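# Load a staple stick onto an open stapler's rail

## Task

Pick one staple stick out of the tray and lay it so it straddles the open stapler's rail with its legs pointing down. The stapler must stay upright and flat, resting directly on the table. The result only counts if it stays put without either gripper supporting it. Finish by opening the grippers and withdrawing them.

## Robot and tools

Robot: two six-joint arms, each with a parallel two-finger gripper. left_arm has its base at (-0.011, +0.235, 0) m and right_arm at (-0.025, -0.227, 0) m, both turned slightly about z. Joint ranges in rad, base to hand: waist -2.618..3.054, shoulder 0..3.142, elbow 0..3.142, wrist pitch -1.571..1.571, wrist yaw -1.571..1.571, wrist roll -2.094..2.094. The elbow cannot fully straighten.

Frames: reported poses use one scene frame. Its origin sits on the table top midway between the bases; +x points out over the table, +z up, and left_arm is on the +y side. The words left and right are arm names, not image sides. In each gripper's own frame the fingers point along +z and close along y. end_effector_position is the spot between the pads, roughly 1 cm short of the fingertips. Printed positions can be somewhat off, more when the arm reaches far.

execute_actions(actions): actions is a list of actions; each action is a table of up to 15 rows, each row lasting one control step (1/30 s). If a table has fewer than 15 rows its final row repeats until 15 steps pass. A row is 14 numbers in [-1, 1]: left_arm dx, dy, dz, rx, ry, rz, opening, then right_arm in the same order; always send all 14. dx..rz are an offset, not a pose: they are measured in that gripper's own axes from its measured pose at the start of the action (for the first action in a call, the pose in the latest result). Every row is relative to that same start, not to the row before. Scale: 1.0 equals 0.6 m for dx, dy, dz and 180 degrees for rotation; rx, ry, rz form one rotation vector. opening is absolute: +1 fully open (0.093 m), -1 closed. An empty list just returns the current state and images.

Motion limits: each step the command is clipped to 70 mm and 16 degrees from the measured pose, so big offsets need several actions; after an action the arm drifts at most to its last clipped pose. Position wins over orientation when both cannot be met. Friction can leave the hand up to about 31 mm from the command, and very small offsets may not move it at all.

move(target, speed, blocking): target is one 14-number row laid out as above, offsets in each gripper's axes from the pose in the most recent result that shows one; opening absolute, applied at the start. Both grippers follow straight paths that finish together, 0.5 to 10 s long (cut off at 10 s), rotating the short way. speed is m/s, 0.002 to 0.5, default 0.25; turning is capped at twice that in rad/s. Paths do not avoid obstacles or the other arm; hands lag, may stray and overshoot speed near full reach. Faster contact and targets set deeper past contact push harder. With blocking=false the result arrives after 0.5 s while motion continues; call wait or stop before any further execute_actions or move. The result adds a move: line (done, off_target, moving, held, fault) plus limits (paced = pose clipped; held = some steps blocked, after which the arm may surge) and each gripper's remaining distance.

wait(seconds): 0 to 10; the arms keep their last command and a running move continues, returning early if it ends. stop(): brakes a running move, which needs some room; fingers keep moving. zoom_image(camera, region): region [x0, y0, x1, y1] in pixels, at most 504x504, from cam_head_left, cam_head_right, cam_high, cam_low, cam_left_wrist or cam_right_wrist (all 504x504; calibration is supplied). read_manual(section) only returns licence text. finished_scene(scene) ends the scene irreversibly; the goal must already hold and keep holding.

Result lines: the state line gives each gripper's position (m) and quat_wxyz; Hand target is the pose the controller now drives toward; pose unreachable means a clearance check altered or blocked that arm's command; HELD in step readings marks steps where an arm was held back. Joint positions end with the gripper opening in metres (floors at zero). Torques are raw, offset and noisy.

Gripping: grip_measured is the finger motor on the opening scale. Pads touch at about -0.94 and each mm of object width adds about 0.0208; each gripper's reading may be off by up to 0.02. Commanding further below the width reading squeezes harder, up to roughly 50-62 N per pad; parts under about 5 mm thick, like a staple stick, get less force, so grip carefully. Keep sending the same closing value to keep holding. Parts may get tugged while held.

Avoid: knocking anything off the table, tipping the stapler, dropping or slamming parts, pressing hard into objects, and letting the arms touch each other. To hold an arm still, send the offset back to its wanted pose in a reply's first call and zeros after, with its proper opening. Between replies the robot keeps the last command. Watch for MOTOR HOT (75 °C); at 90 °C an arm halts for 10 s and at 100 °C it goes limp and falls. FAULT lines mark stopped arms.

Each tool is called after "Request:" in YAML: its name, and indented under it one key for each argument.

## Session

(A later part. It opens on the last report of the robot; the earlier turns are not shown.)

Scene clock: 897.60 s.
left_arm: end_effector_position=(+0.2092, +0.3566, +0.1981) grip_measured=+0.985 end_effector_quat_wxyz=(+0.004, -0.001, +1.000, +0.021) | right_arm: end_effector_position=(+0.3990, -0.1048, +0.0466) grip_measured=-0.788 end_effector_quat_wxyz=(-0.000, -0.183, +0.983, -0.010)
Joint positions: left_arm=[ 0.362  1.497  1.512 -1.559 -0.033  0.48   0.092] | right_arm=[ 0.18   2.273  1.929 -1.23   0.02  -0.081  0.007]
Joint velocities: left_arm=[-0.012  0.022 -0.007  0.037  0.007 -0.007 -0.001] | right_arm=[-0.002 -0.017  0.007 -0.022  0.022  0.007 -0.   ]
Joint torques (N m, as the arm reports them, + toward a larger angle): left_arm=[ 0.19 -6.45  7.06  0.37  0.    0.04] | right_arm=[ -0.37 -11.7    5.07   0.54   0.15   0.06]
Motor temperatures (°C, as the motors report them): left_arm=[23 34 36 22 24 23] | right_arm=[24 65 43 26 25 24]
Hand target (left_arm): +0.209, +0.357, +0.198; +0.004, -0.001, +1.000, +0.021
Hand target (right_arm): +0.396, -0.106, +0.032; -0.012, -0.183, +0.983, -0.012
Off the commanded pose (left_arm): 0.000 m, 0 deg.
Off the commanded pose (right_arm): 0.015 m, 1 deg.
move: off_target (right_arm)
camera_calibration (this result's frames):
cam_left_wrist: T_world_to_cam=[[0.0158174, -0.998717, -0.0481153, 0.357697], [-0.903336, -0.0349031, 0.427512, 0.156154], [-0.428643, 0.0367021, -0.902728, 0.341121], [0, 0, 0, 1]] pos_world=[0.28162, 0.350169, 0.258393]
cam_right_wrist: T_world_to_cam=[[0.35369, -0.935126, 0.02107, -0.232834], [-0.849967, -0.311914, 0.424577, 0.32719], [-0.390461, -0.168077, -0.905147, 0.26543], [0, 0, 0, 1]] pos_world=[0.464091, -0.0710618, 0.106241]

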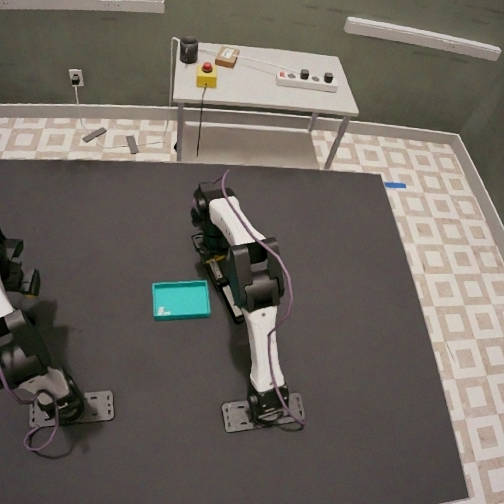

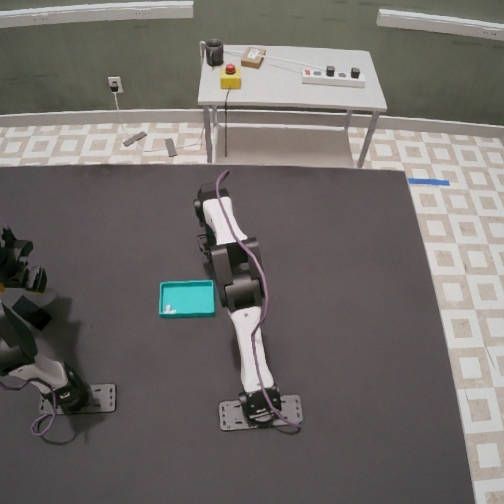

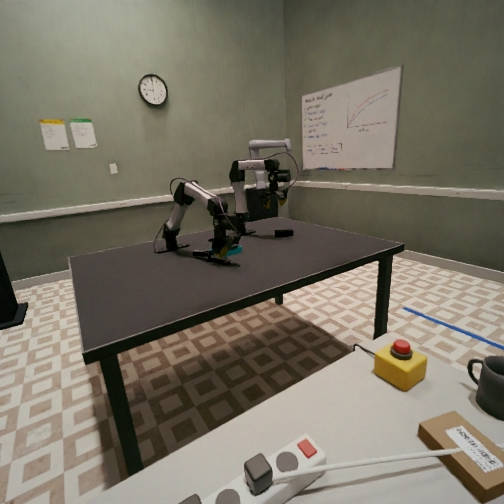

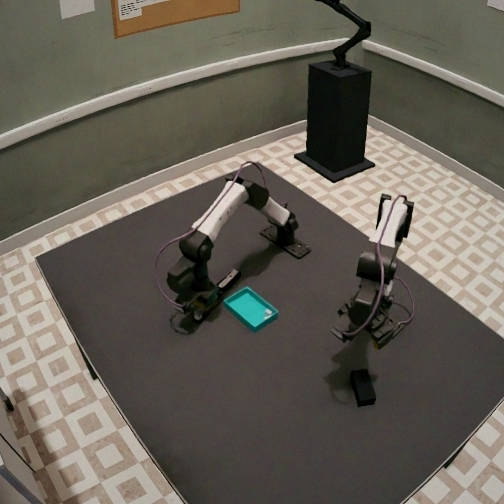

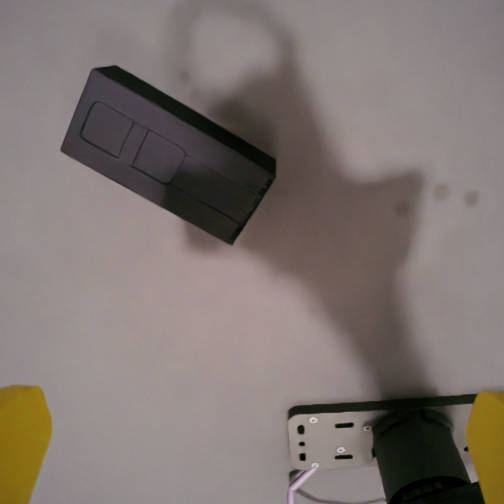

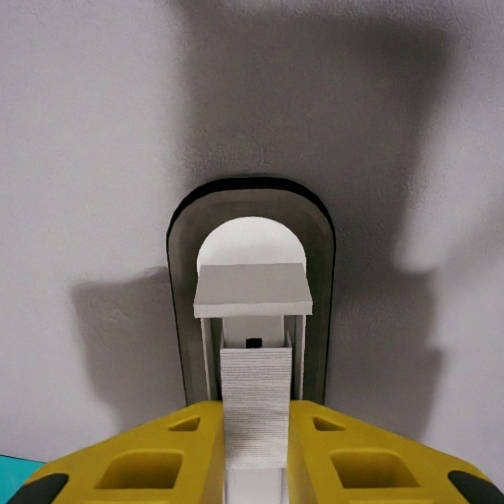

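Request:
move:
  target: [0,0,0,0,0,0,1, 0.004,0,0.03,0,0.004,0,-0.8]
  speed: 0.02

Request:
move:
  target: [0,0,0,0,0,0,1, 0,0,0,0,0,0,-0.45]

Request:
move:
  target: [0,0,0,0,0,0,1, 0,0,-0.1,0,0,0,-0.45]
  speed: 0.08

Request:
zoom_image:
  camera: "cam_right_wrist"
  region: [150,150,370,504]

Scene clock: 905.60 s.
left_arm: end_effector_position=(+0.2092, +0.3566, +0.1981) grip_measured=+0.985 end_effector_quat_wxyz=(+0.004, -0.001, +1.000, +0.021) | right_arm: end_effector_position=(+0.3990, -0.1049, +0.0458) grip_measured=-0.788 end_effector_quat_wxyz=(+0.002, -0.183, +0.983, -0.010)
Joint positions: left_arm=[ 0.362  1.497  1.512 -1.559 -0.033  0.48   0.092] | right_arm=[ 0.18   2.268  1.918 -1.219  0.02  -0.081  0.007]
Joint velocities: left_arm=[-0.007  0.002 -0.002 -0.051  0.022  0.007  0.001] | right_arm=[-0.017 -0.002  0.002 -0.037 -0.066 -0.007  0.002]
Joint torques (N m, as the arm reports them, + toward a larger angle): left_arm=[ 0.11 -6.43  7.14  0.38 -0.02  0.05] | right_arm=[ -0.37 -11.68   4.18   0.7    0.14   0.04]
Motor temperatures (°C, as the motors report them): left_arm=[23 34 36 22 24 23] | right_arm=[24 65 42 26 25 24]
Hand target (left_arm): +0.209, +0.357, +0.198; +0.004, -0.001, +1.000, +0.021
Hand target (right_arm): +0.396, -0.106, +0.029; -0.007, -0.183, +0.983, -0.011
Off the commanded pose (left_arm): 0.000 m, 0 deg.
Off the commanded pose (right_arm): 0.017 m, 1 deg.
move: off_target (right_arm)
camera_calibration (this result's frames):
cam_left_wrist: T_world_to_cam=[[0.0158174, -0.998717, -0.0481153, 0.357697], [-0.903336, -0.0349031, 0.427512, 0.156154], [-0.428643, 0.0367021, -0.902728, 0.341121], [0, 0, 0, 1]] pos_world=[0.28162, 0.350169, 0.258393]
cam_right_wrist: T_world_to_cam=[[0.353596, -0.935153, 0.0214092, -0.232794], [-0.851822, -0.312462, 0.420437, 0.328334], [-0.386483, -0.166902, -0.907069, 0.263316], [0, 0, 0, 1]] pos_world=[0.463765, -0.0711582, 0.105786]

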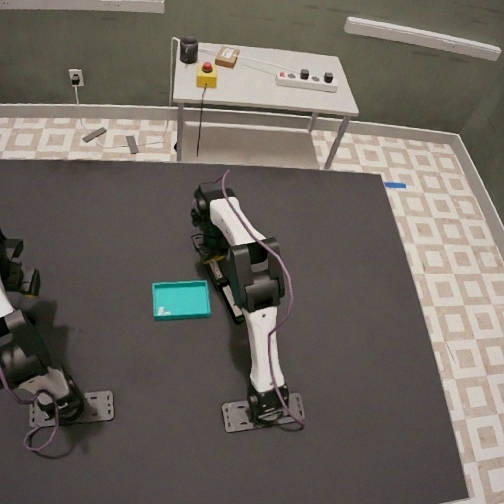

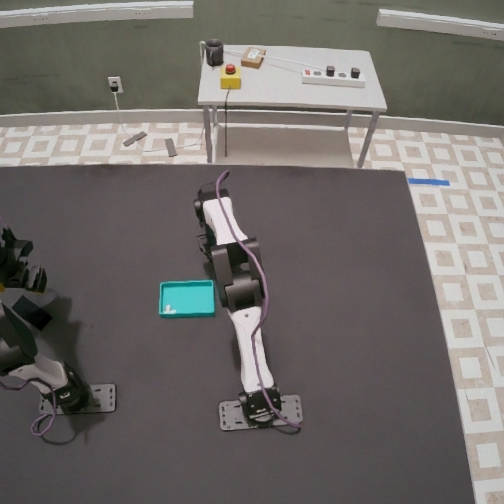

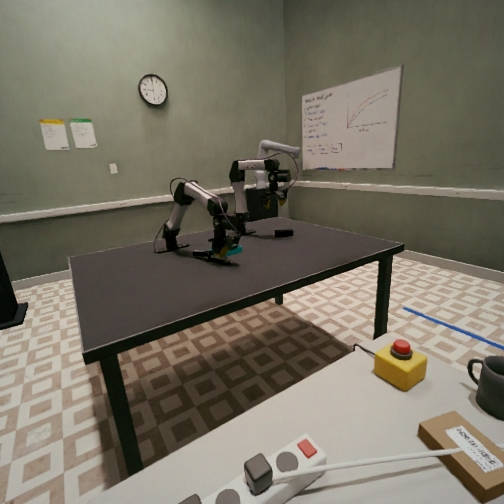

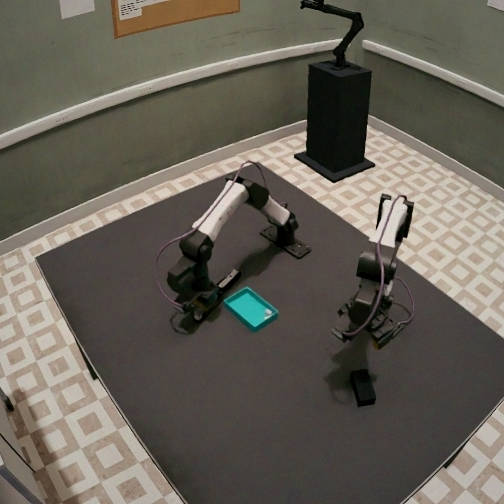

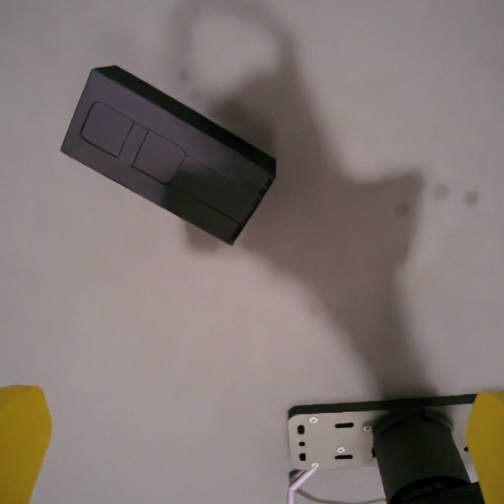

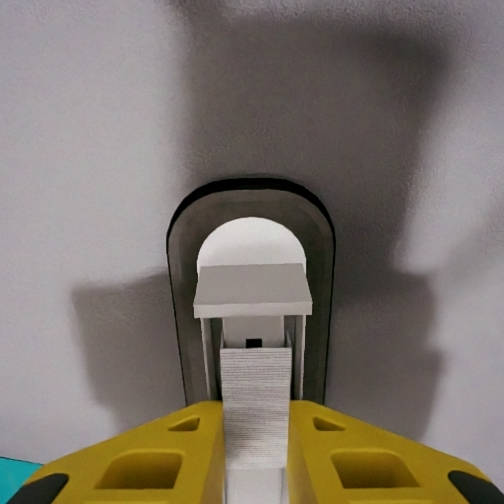

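Scene clock: 906.10 s.
left_arm: end_effector_position=(+0.2092, +0.3566, +0.1981) grip_measured=+0.985 end_effector_quat_wxyz=(+0.004, -0.001, +1.000, +0.021) | right_arm: end_effector_position=(+0.3996, -0.1064, +0.0474) grip_measured=-0.452 end_effector_quat_wxyz=(+0.004, -0.183, +0.983, -0.012)
Joint positions: left_arm=[ 0.362  1.497  1.512 -1.559 -0.033  0.48   0.092] | right_arm=[ 0.178  2.264  1.918 -1.219  0.025 -0.081  0.024]
Joint velocities: left_arm=[ 0.002  0.022  0.007 -0.007 -0.007 -0.051  0.   ] | right_arm=[-0.022  0.012  0.022 -0.051  0.007  0.007 -0.   ]
Joint torques (N m, as the arm reports them, + toward a larger angle): left_arm=[ 0.12 -6.49  7.2   0.38  0.01  0.07] | right_arm=[ -0.15 -12.91   7.38   0.42   0.06   0.04]
Motor temperatures (°C, as the motors report them): left_arm=[23 34 36 22 24 23] | right_arm=[24 65 42 26 25 24]
Hand target (left_arm): +0.209, +0.357, +0.198; +0.004, -0.001, +1.000, +0.021
Hand target (right_arm): +0.399, -0.105, +0.046; +0.002, -0.183, +0.983, -0.010
Off the commanded pose (left_arm): 0.000 m, 0 deg.
Off the commanded pose (right_arm): 0.002 m, 0 deg.
move: done
camera_calibration (this result's frames):
cam_left_wrist: T_world_to_cam=[[0.0158174, -0.998717, -0.0481153, 0.357697], [-0.903336, -0.0349031, 0.427512, 0.156154], [-0.428643, 0.0367021, -0.902728, 0.341121], [0, 0, 0, 1]] pos_world=[0.28162, 0.350169, 0.258393]
cam_right_wrist: T_world_to_cam=[[0.35203, -0.935588, 0.027368, -0.234175], [-0.85436, -0.30925, 0.417652, 0.329184], [-0.382287, -0.170408, -0.908195, 0.262778], [0, 0, 0, 1]] pos_world=[0.464135, -0.0725119, 0.107578]

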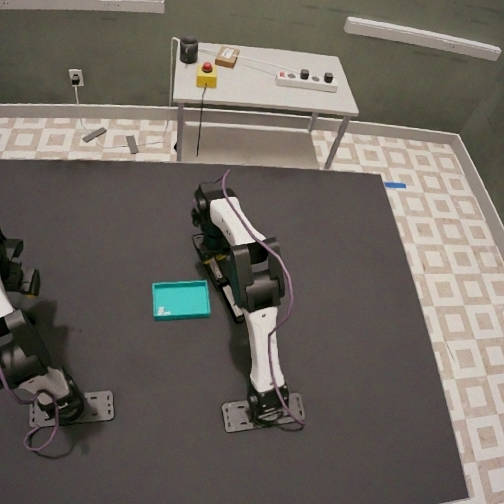

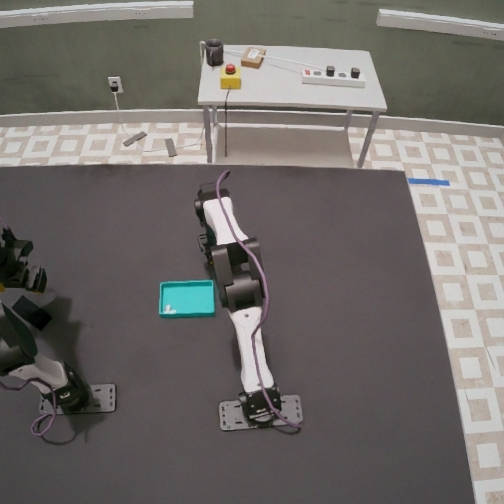

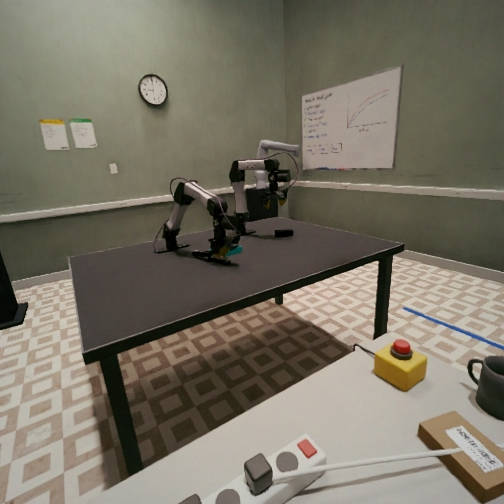

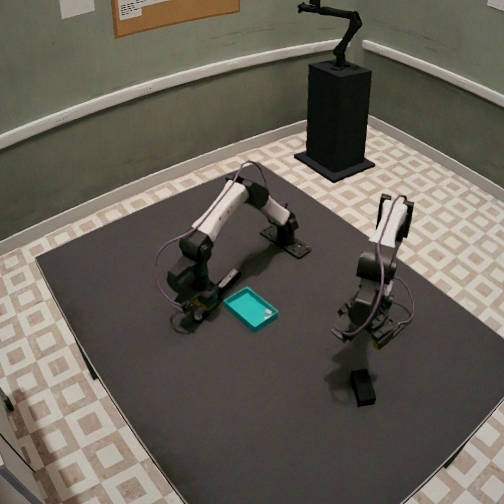

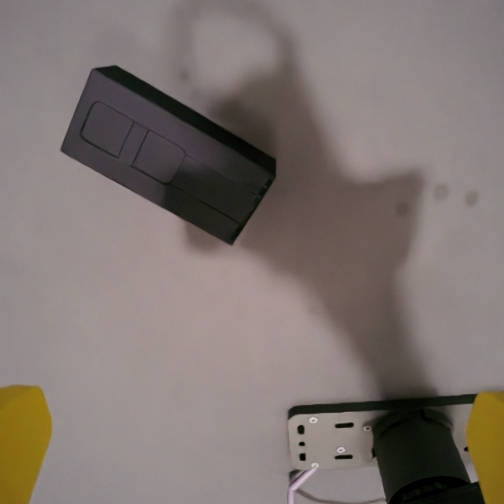

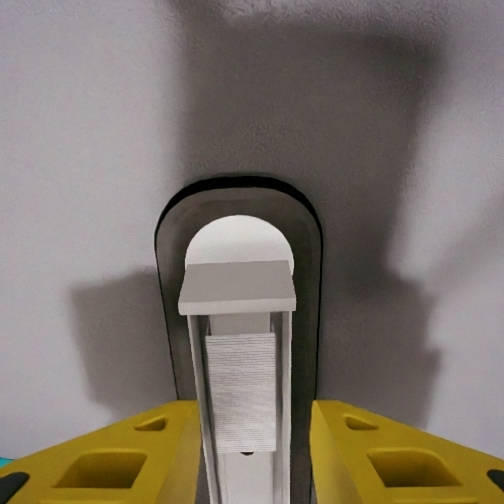

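Scene clock: 907.40 s.
left_arm: end_effector_position=(+0.2092, +0.3566, +0.1981) grip_measured=+0.985 end_effector_quat_wxyz=(+0.004, -0.001, +1.000, +0.021) | right_arm: end_effector_position=(+0.3981, -0.1068, +0.1028) grip_measured=-0.452 end_effector_quat_wxyz=(+0.001, -0.183, +0.983, -0.013)
Joint positions: left_arm=[ 0.362  1.497  1.512 -1.559 -0.033  0.48   0.092] | right_arm=[ 0.178  2.264  2.137 -1.444  0.025 -0.081  0.024]
Joint velocities: left_arm=[-0.022 -0.012  0.002  0.022 -0.051 -0.007  0.001] | right_arm=[ 0.017 -0.007  0.012 -0.007 -0.095 -0.007  0.   ]
Joint torques (N m, as the arm reports them, + toward a larger angle): left_arm=[ 0.23 -6.53  7.08  0.39  0.    0.04] | right_arm=[ -0.04 -13.17   8.99   0.33   0.15   0.07]
Motor temperatures (°C, as the motors report them): left_arm=[23 34 36 22 24 23] | right_arm=[24 66 43 26 25 24]
Hand target (left_arm): +0.209, +0.357, +0.198; +0.004, -0.001, +1.000, +0.021
Hand target (right_arm): +0.398, -0.106, +0.107; +0.004, -0.183, +0.983, -0.012
Off the commanded pose (left_arm): 0.000 m, 0 deg.
Off the commanded pose (right_arm): 0.005 m, 0 deg.
move: done
camera_calibration (this result's frames):
cam_left_wrist: T_world_to_cam=[[0.0158174, -0.998717, -0.0481153, 0.357697], [-0.903336, -0.0349031, 0.427512, 0.156154], [-0.428643, 0.0367021, -0.902728, 0.341121], [0, 0, 0, 1]] pos_world=[0.28162, 0.350169, 0.258393]
cam_right_wrist: T_world_to_cam=[[0.352169, -0.935548, 0.0269726, -0.235589], [-0.852208, -0.308617, 0.422489, 0.303444], [-0.386935, -0.171774, -0.905967, 0.313866], [0, 0, 0, 1]] pos_world=[0.46301, -0.0728425, 0.162504]

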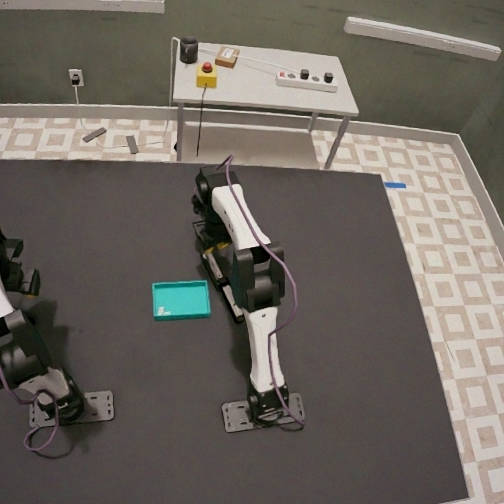

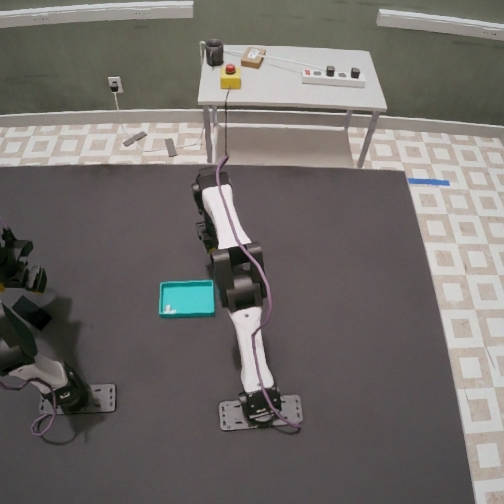

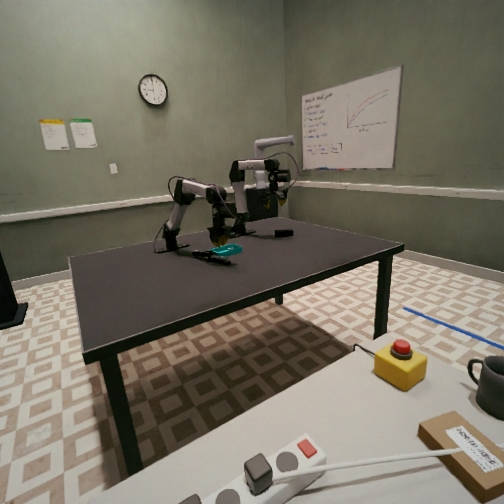

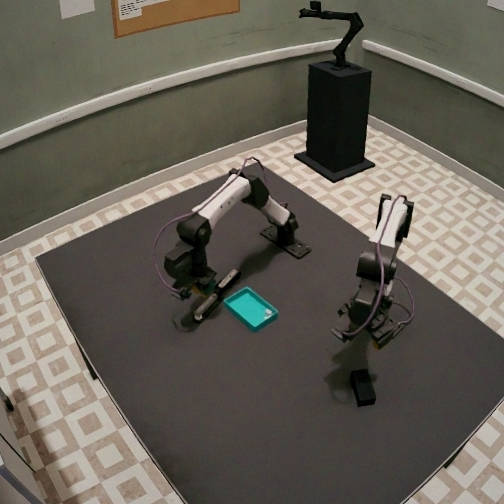

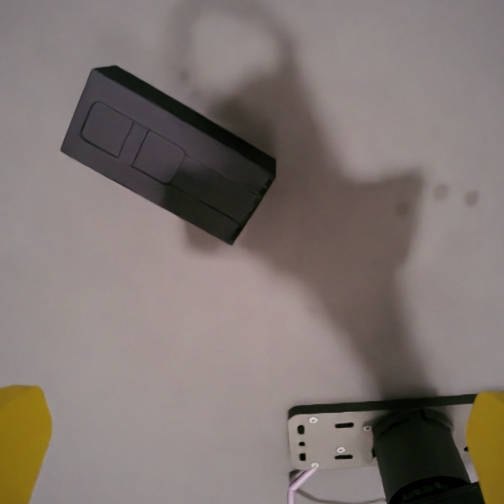

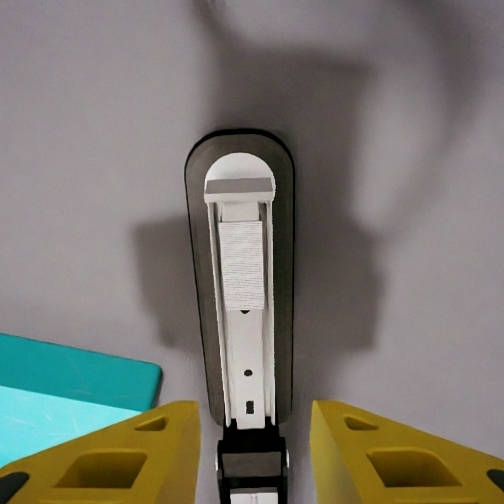

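Region (150, 150, 370, 504) of cam_right_wrist's 504x504 image, scaled by 1.424, with more detail than that image has; it fills the left 313 columns of this view, and the rest is white.

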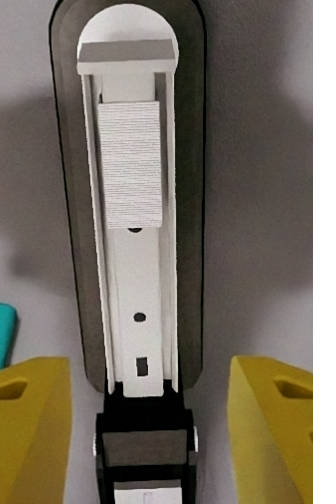

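Seated in the channel over the rail. Retreat.

Request:
move:
  target: [0,0,0,0,0,0,1, 0.15,-0.2,-0.15,0,0,0,0.5]
  speed: 0.3

Request:
zoom_image:
  camera: "cam_high"
  region: [170,250,290,350]

Scene clock: 912.77 s.
left_arm: end_effector_position=(+0.2092, +0.3566, +0.1981) grip_measured=+0.985 end_effector_quat_wxyz=(+0.004, -0.001, +1.000, +0.021) | right_arm: end_effector_position=(+0.3604, -0.2508, +0.2013) grip_measured=+0.498 end_effector_quat_wxyz=(+0.050, -0.174, +0.983, -0.025)
Joint positions: left_arm=[ 0.362  1.497  1.512 -1.559 -0.033  0.48   0.092] | right_arm=[-0.159  1.968  2.073 -1.567  0.025 -0.403  0.069]
Joint velocities: left_arm=[0.002 0.027 0.007 0.007 0.051 0.022 0.   ] | right_arm=[-0.022 -0.017 -0.007 -0.007 -0.007 -0.066 -0.001]
Joint torques (N m, as the arm reports them, + toward a larger angle): left_arm=[ 0.19 -6.46  7.13  0.37  0.01  0.06] | right_arm=[  0.14 -10.45   5.5    0.49   0.11  -0.02]
Motor temperatures (°C, as the motors report them): left_arm=[23 34 36 22 24 23] | right_arm=[24 66 43 26 25 24]
Hand target (left_arm): +0.209, +0.357, +0.198; +0.004, -0.001, +1.000, +0.021
Hand target (right_arm): +0.355, -0.249, +0.195; +0.034, -0.182, +0.982, -0.023
Off the commanded pose (left_arm): 0.000 m, 0 deg.
Off the commanded pose (right_arm): 0.007 m, 6 deg.
joint sent to its limit (right arm) — the command would take joint 4 (wrist pitch) past its lower limit, so that joint was sent only as far as its limit.
move: off_target (right_arm)
camera_calibration (this result's frames):
cam_left_wrist: T_world_to_cam=[[0.0158174, -0.998717, -0.0481153, 0.357697], [-0.903336, -0.0349031, 0.427512, 0.156154], [-0.428643, 0.0367021, -0.902728, 0.341121], [0, 0, 0, 1]] pos_world=[0.28162, 0.350169, 0.258393]
cam_right_wrist: T_world_to_cam=[[0.331929, -0.940953, 0.0665668, -0.36171], [-0.895235, -0.291989, 0.336595, 0.222178], [-0.297283, -0.171319, -0.939294, 0.338335], [0, 0, 0, 1]] pos_world=[0.419545, -0.217516, 0.26709]

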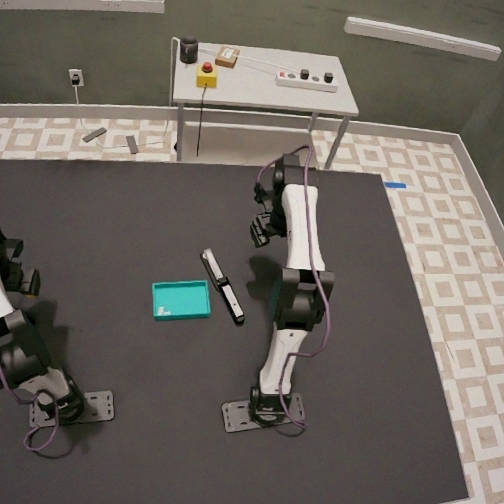

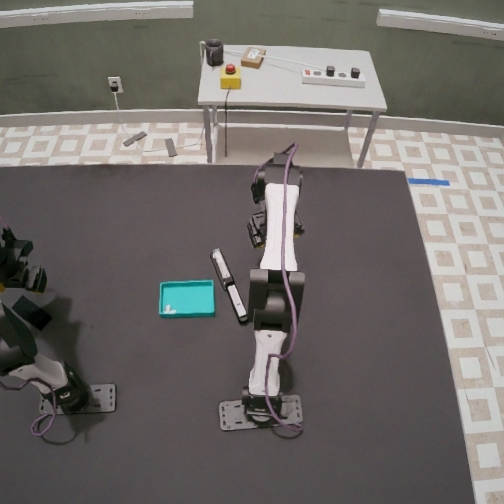

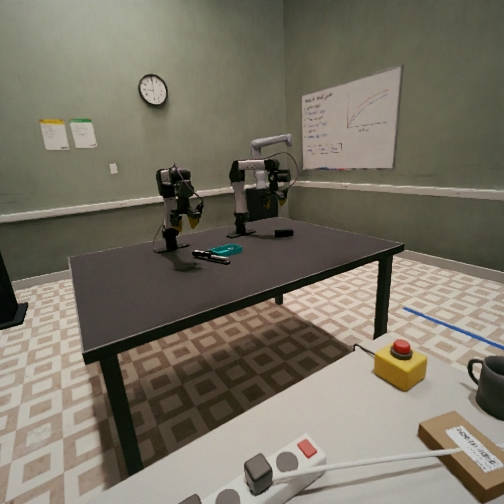

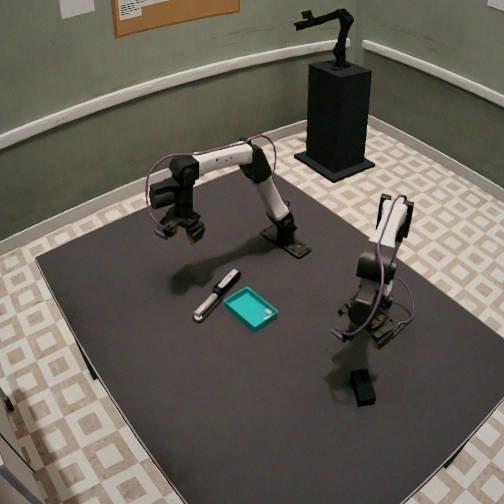

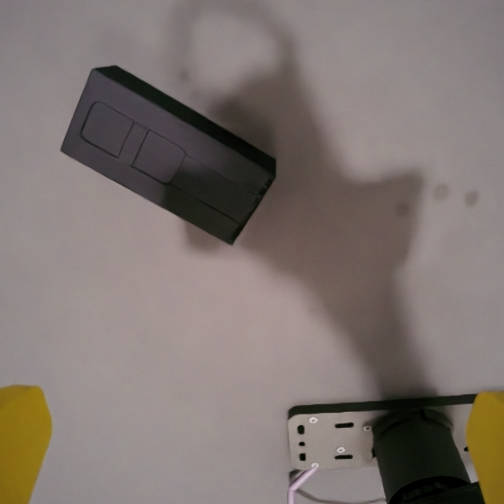

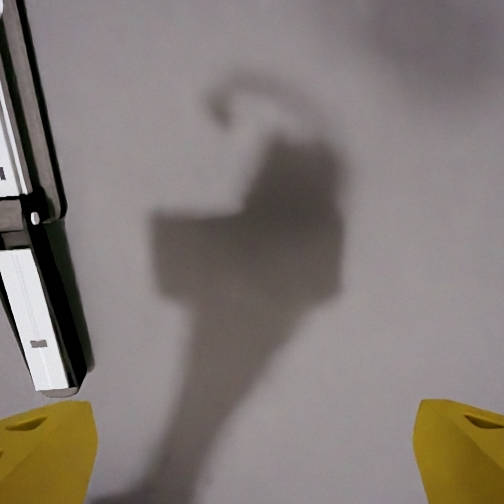

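Region (170, 250, 290, 350) of cam_high's 504x504 image, scaled by 4.200, with more detail than that image has.

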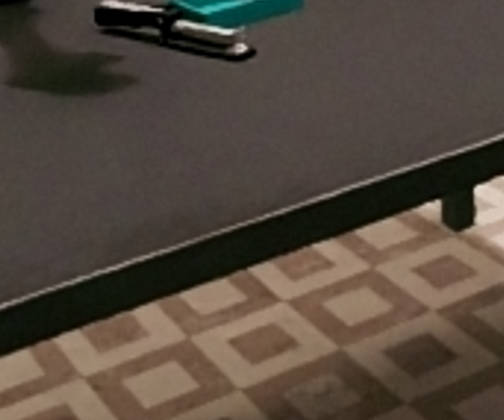

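Request:
zoom_image:
  camera: "cam_low"
  region: [185,260,255,330]

Region (185, 260, 255, 330) of cam_low's 504x504 image, scaled by 7.200, with more detail than that image has.

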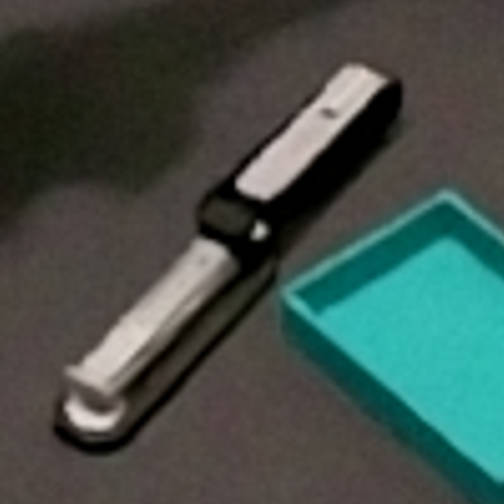

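Request:
finished_scene:
  scene: 2

The scene is finished: the task was done.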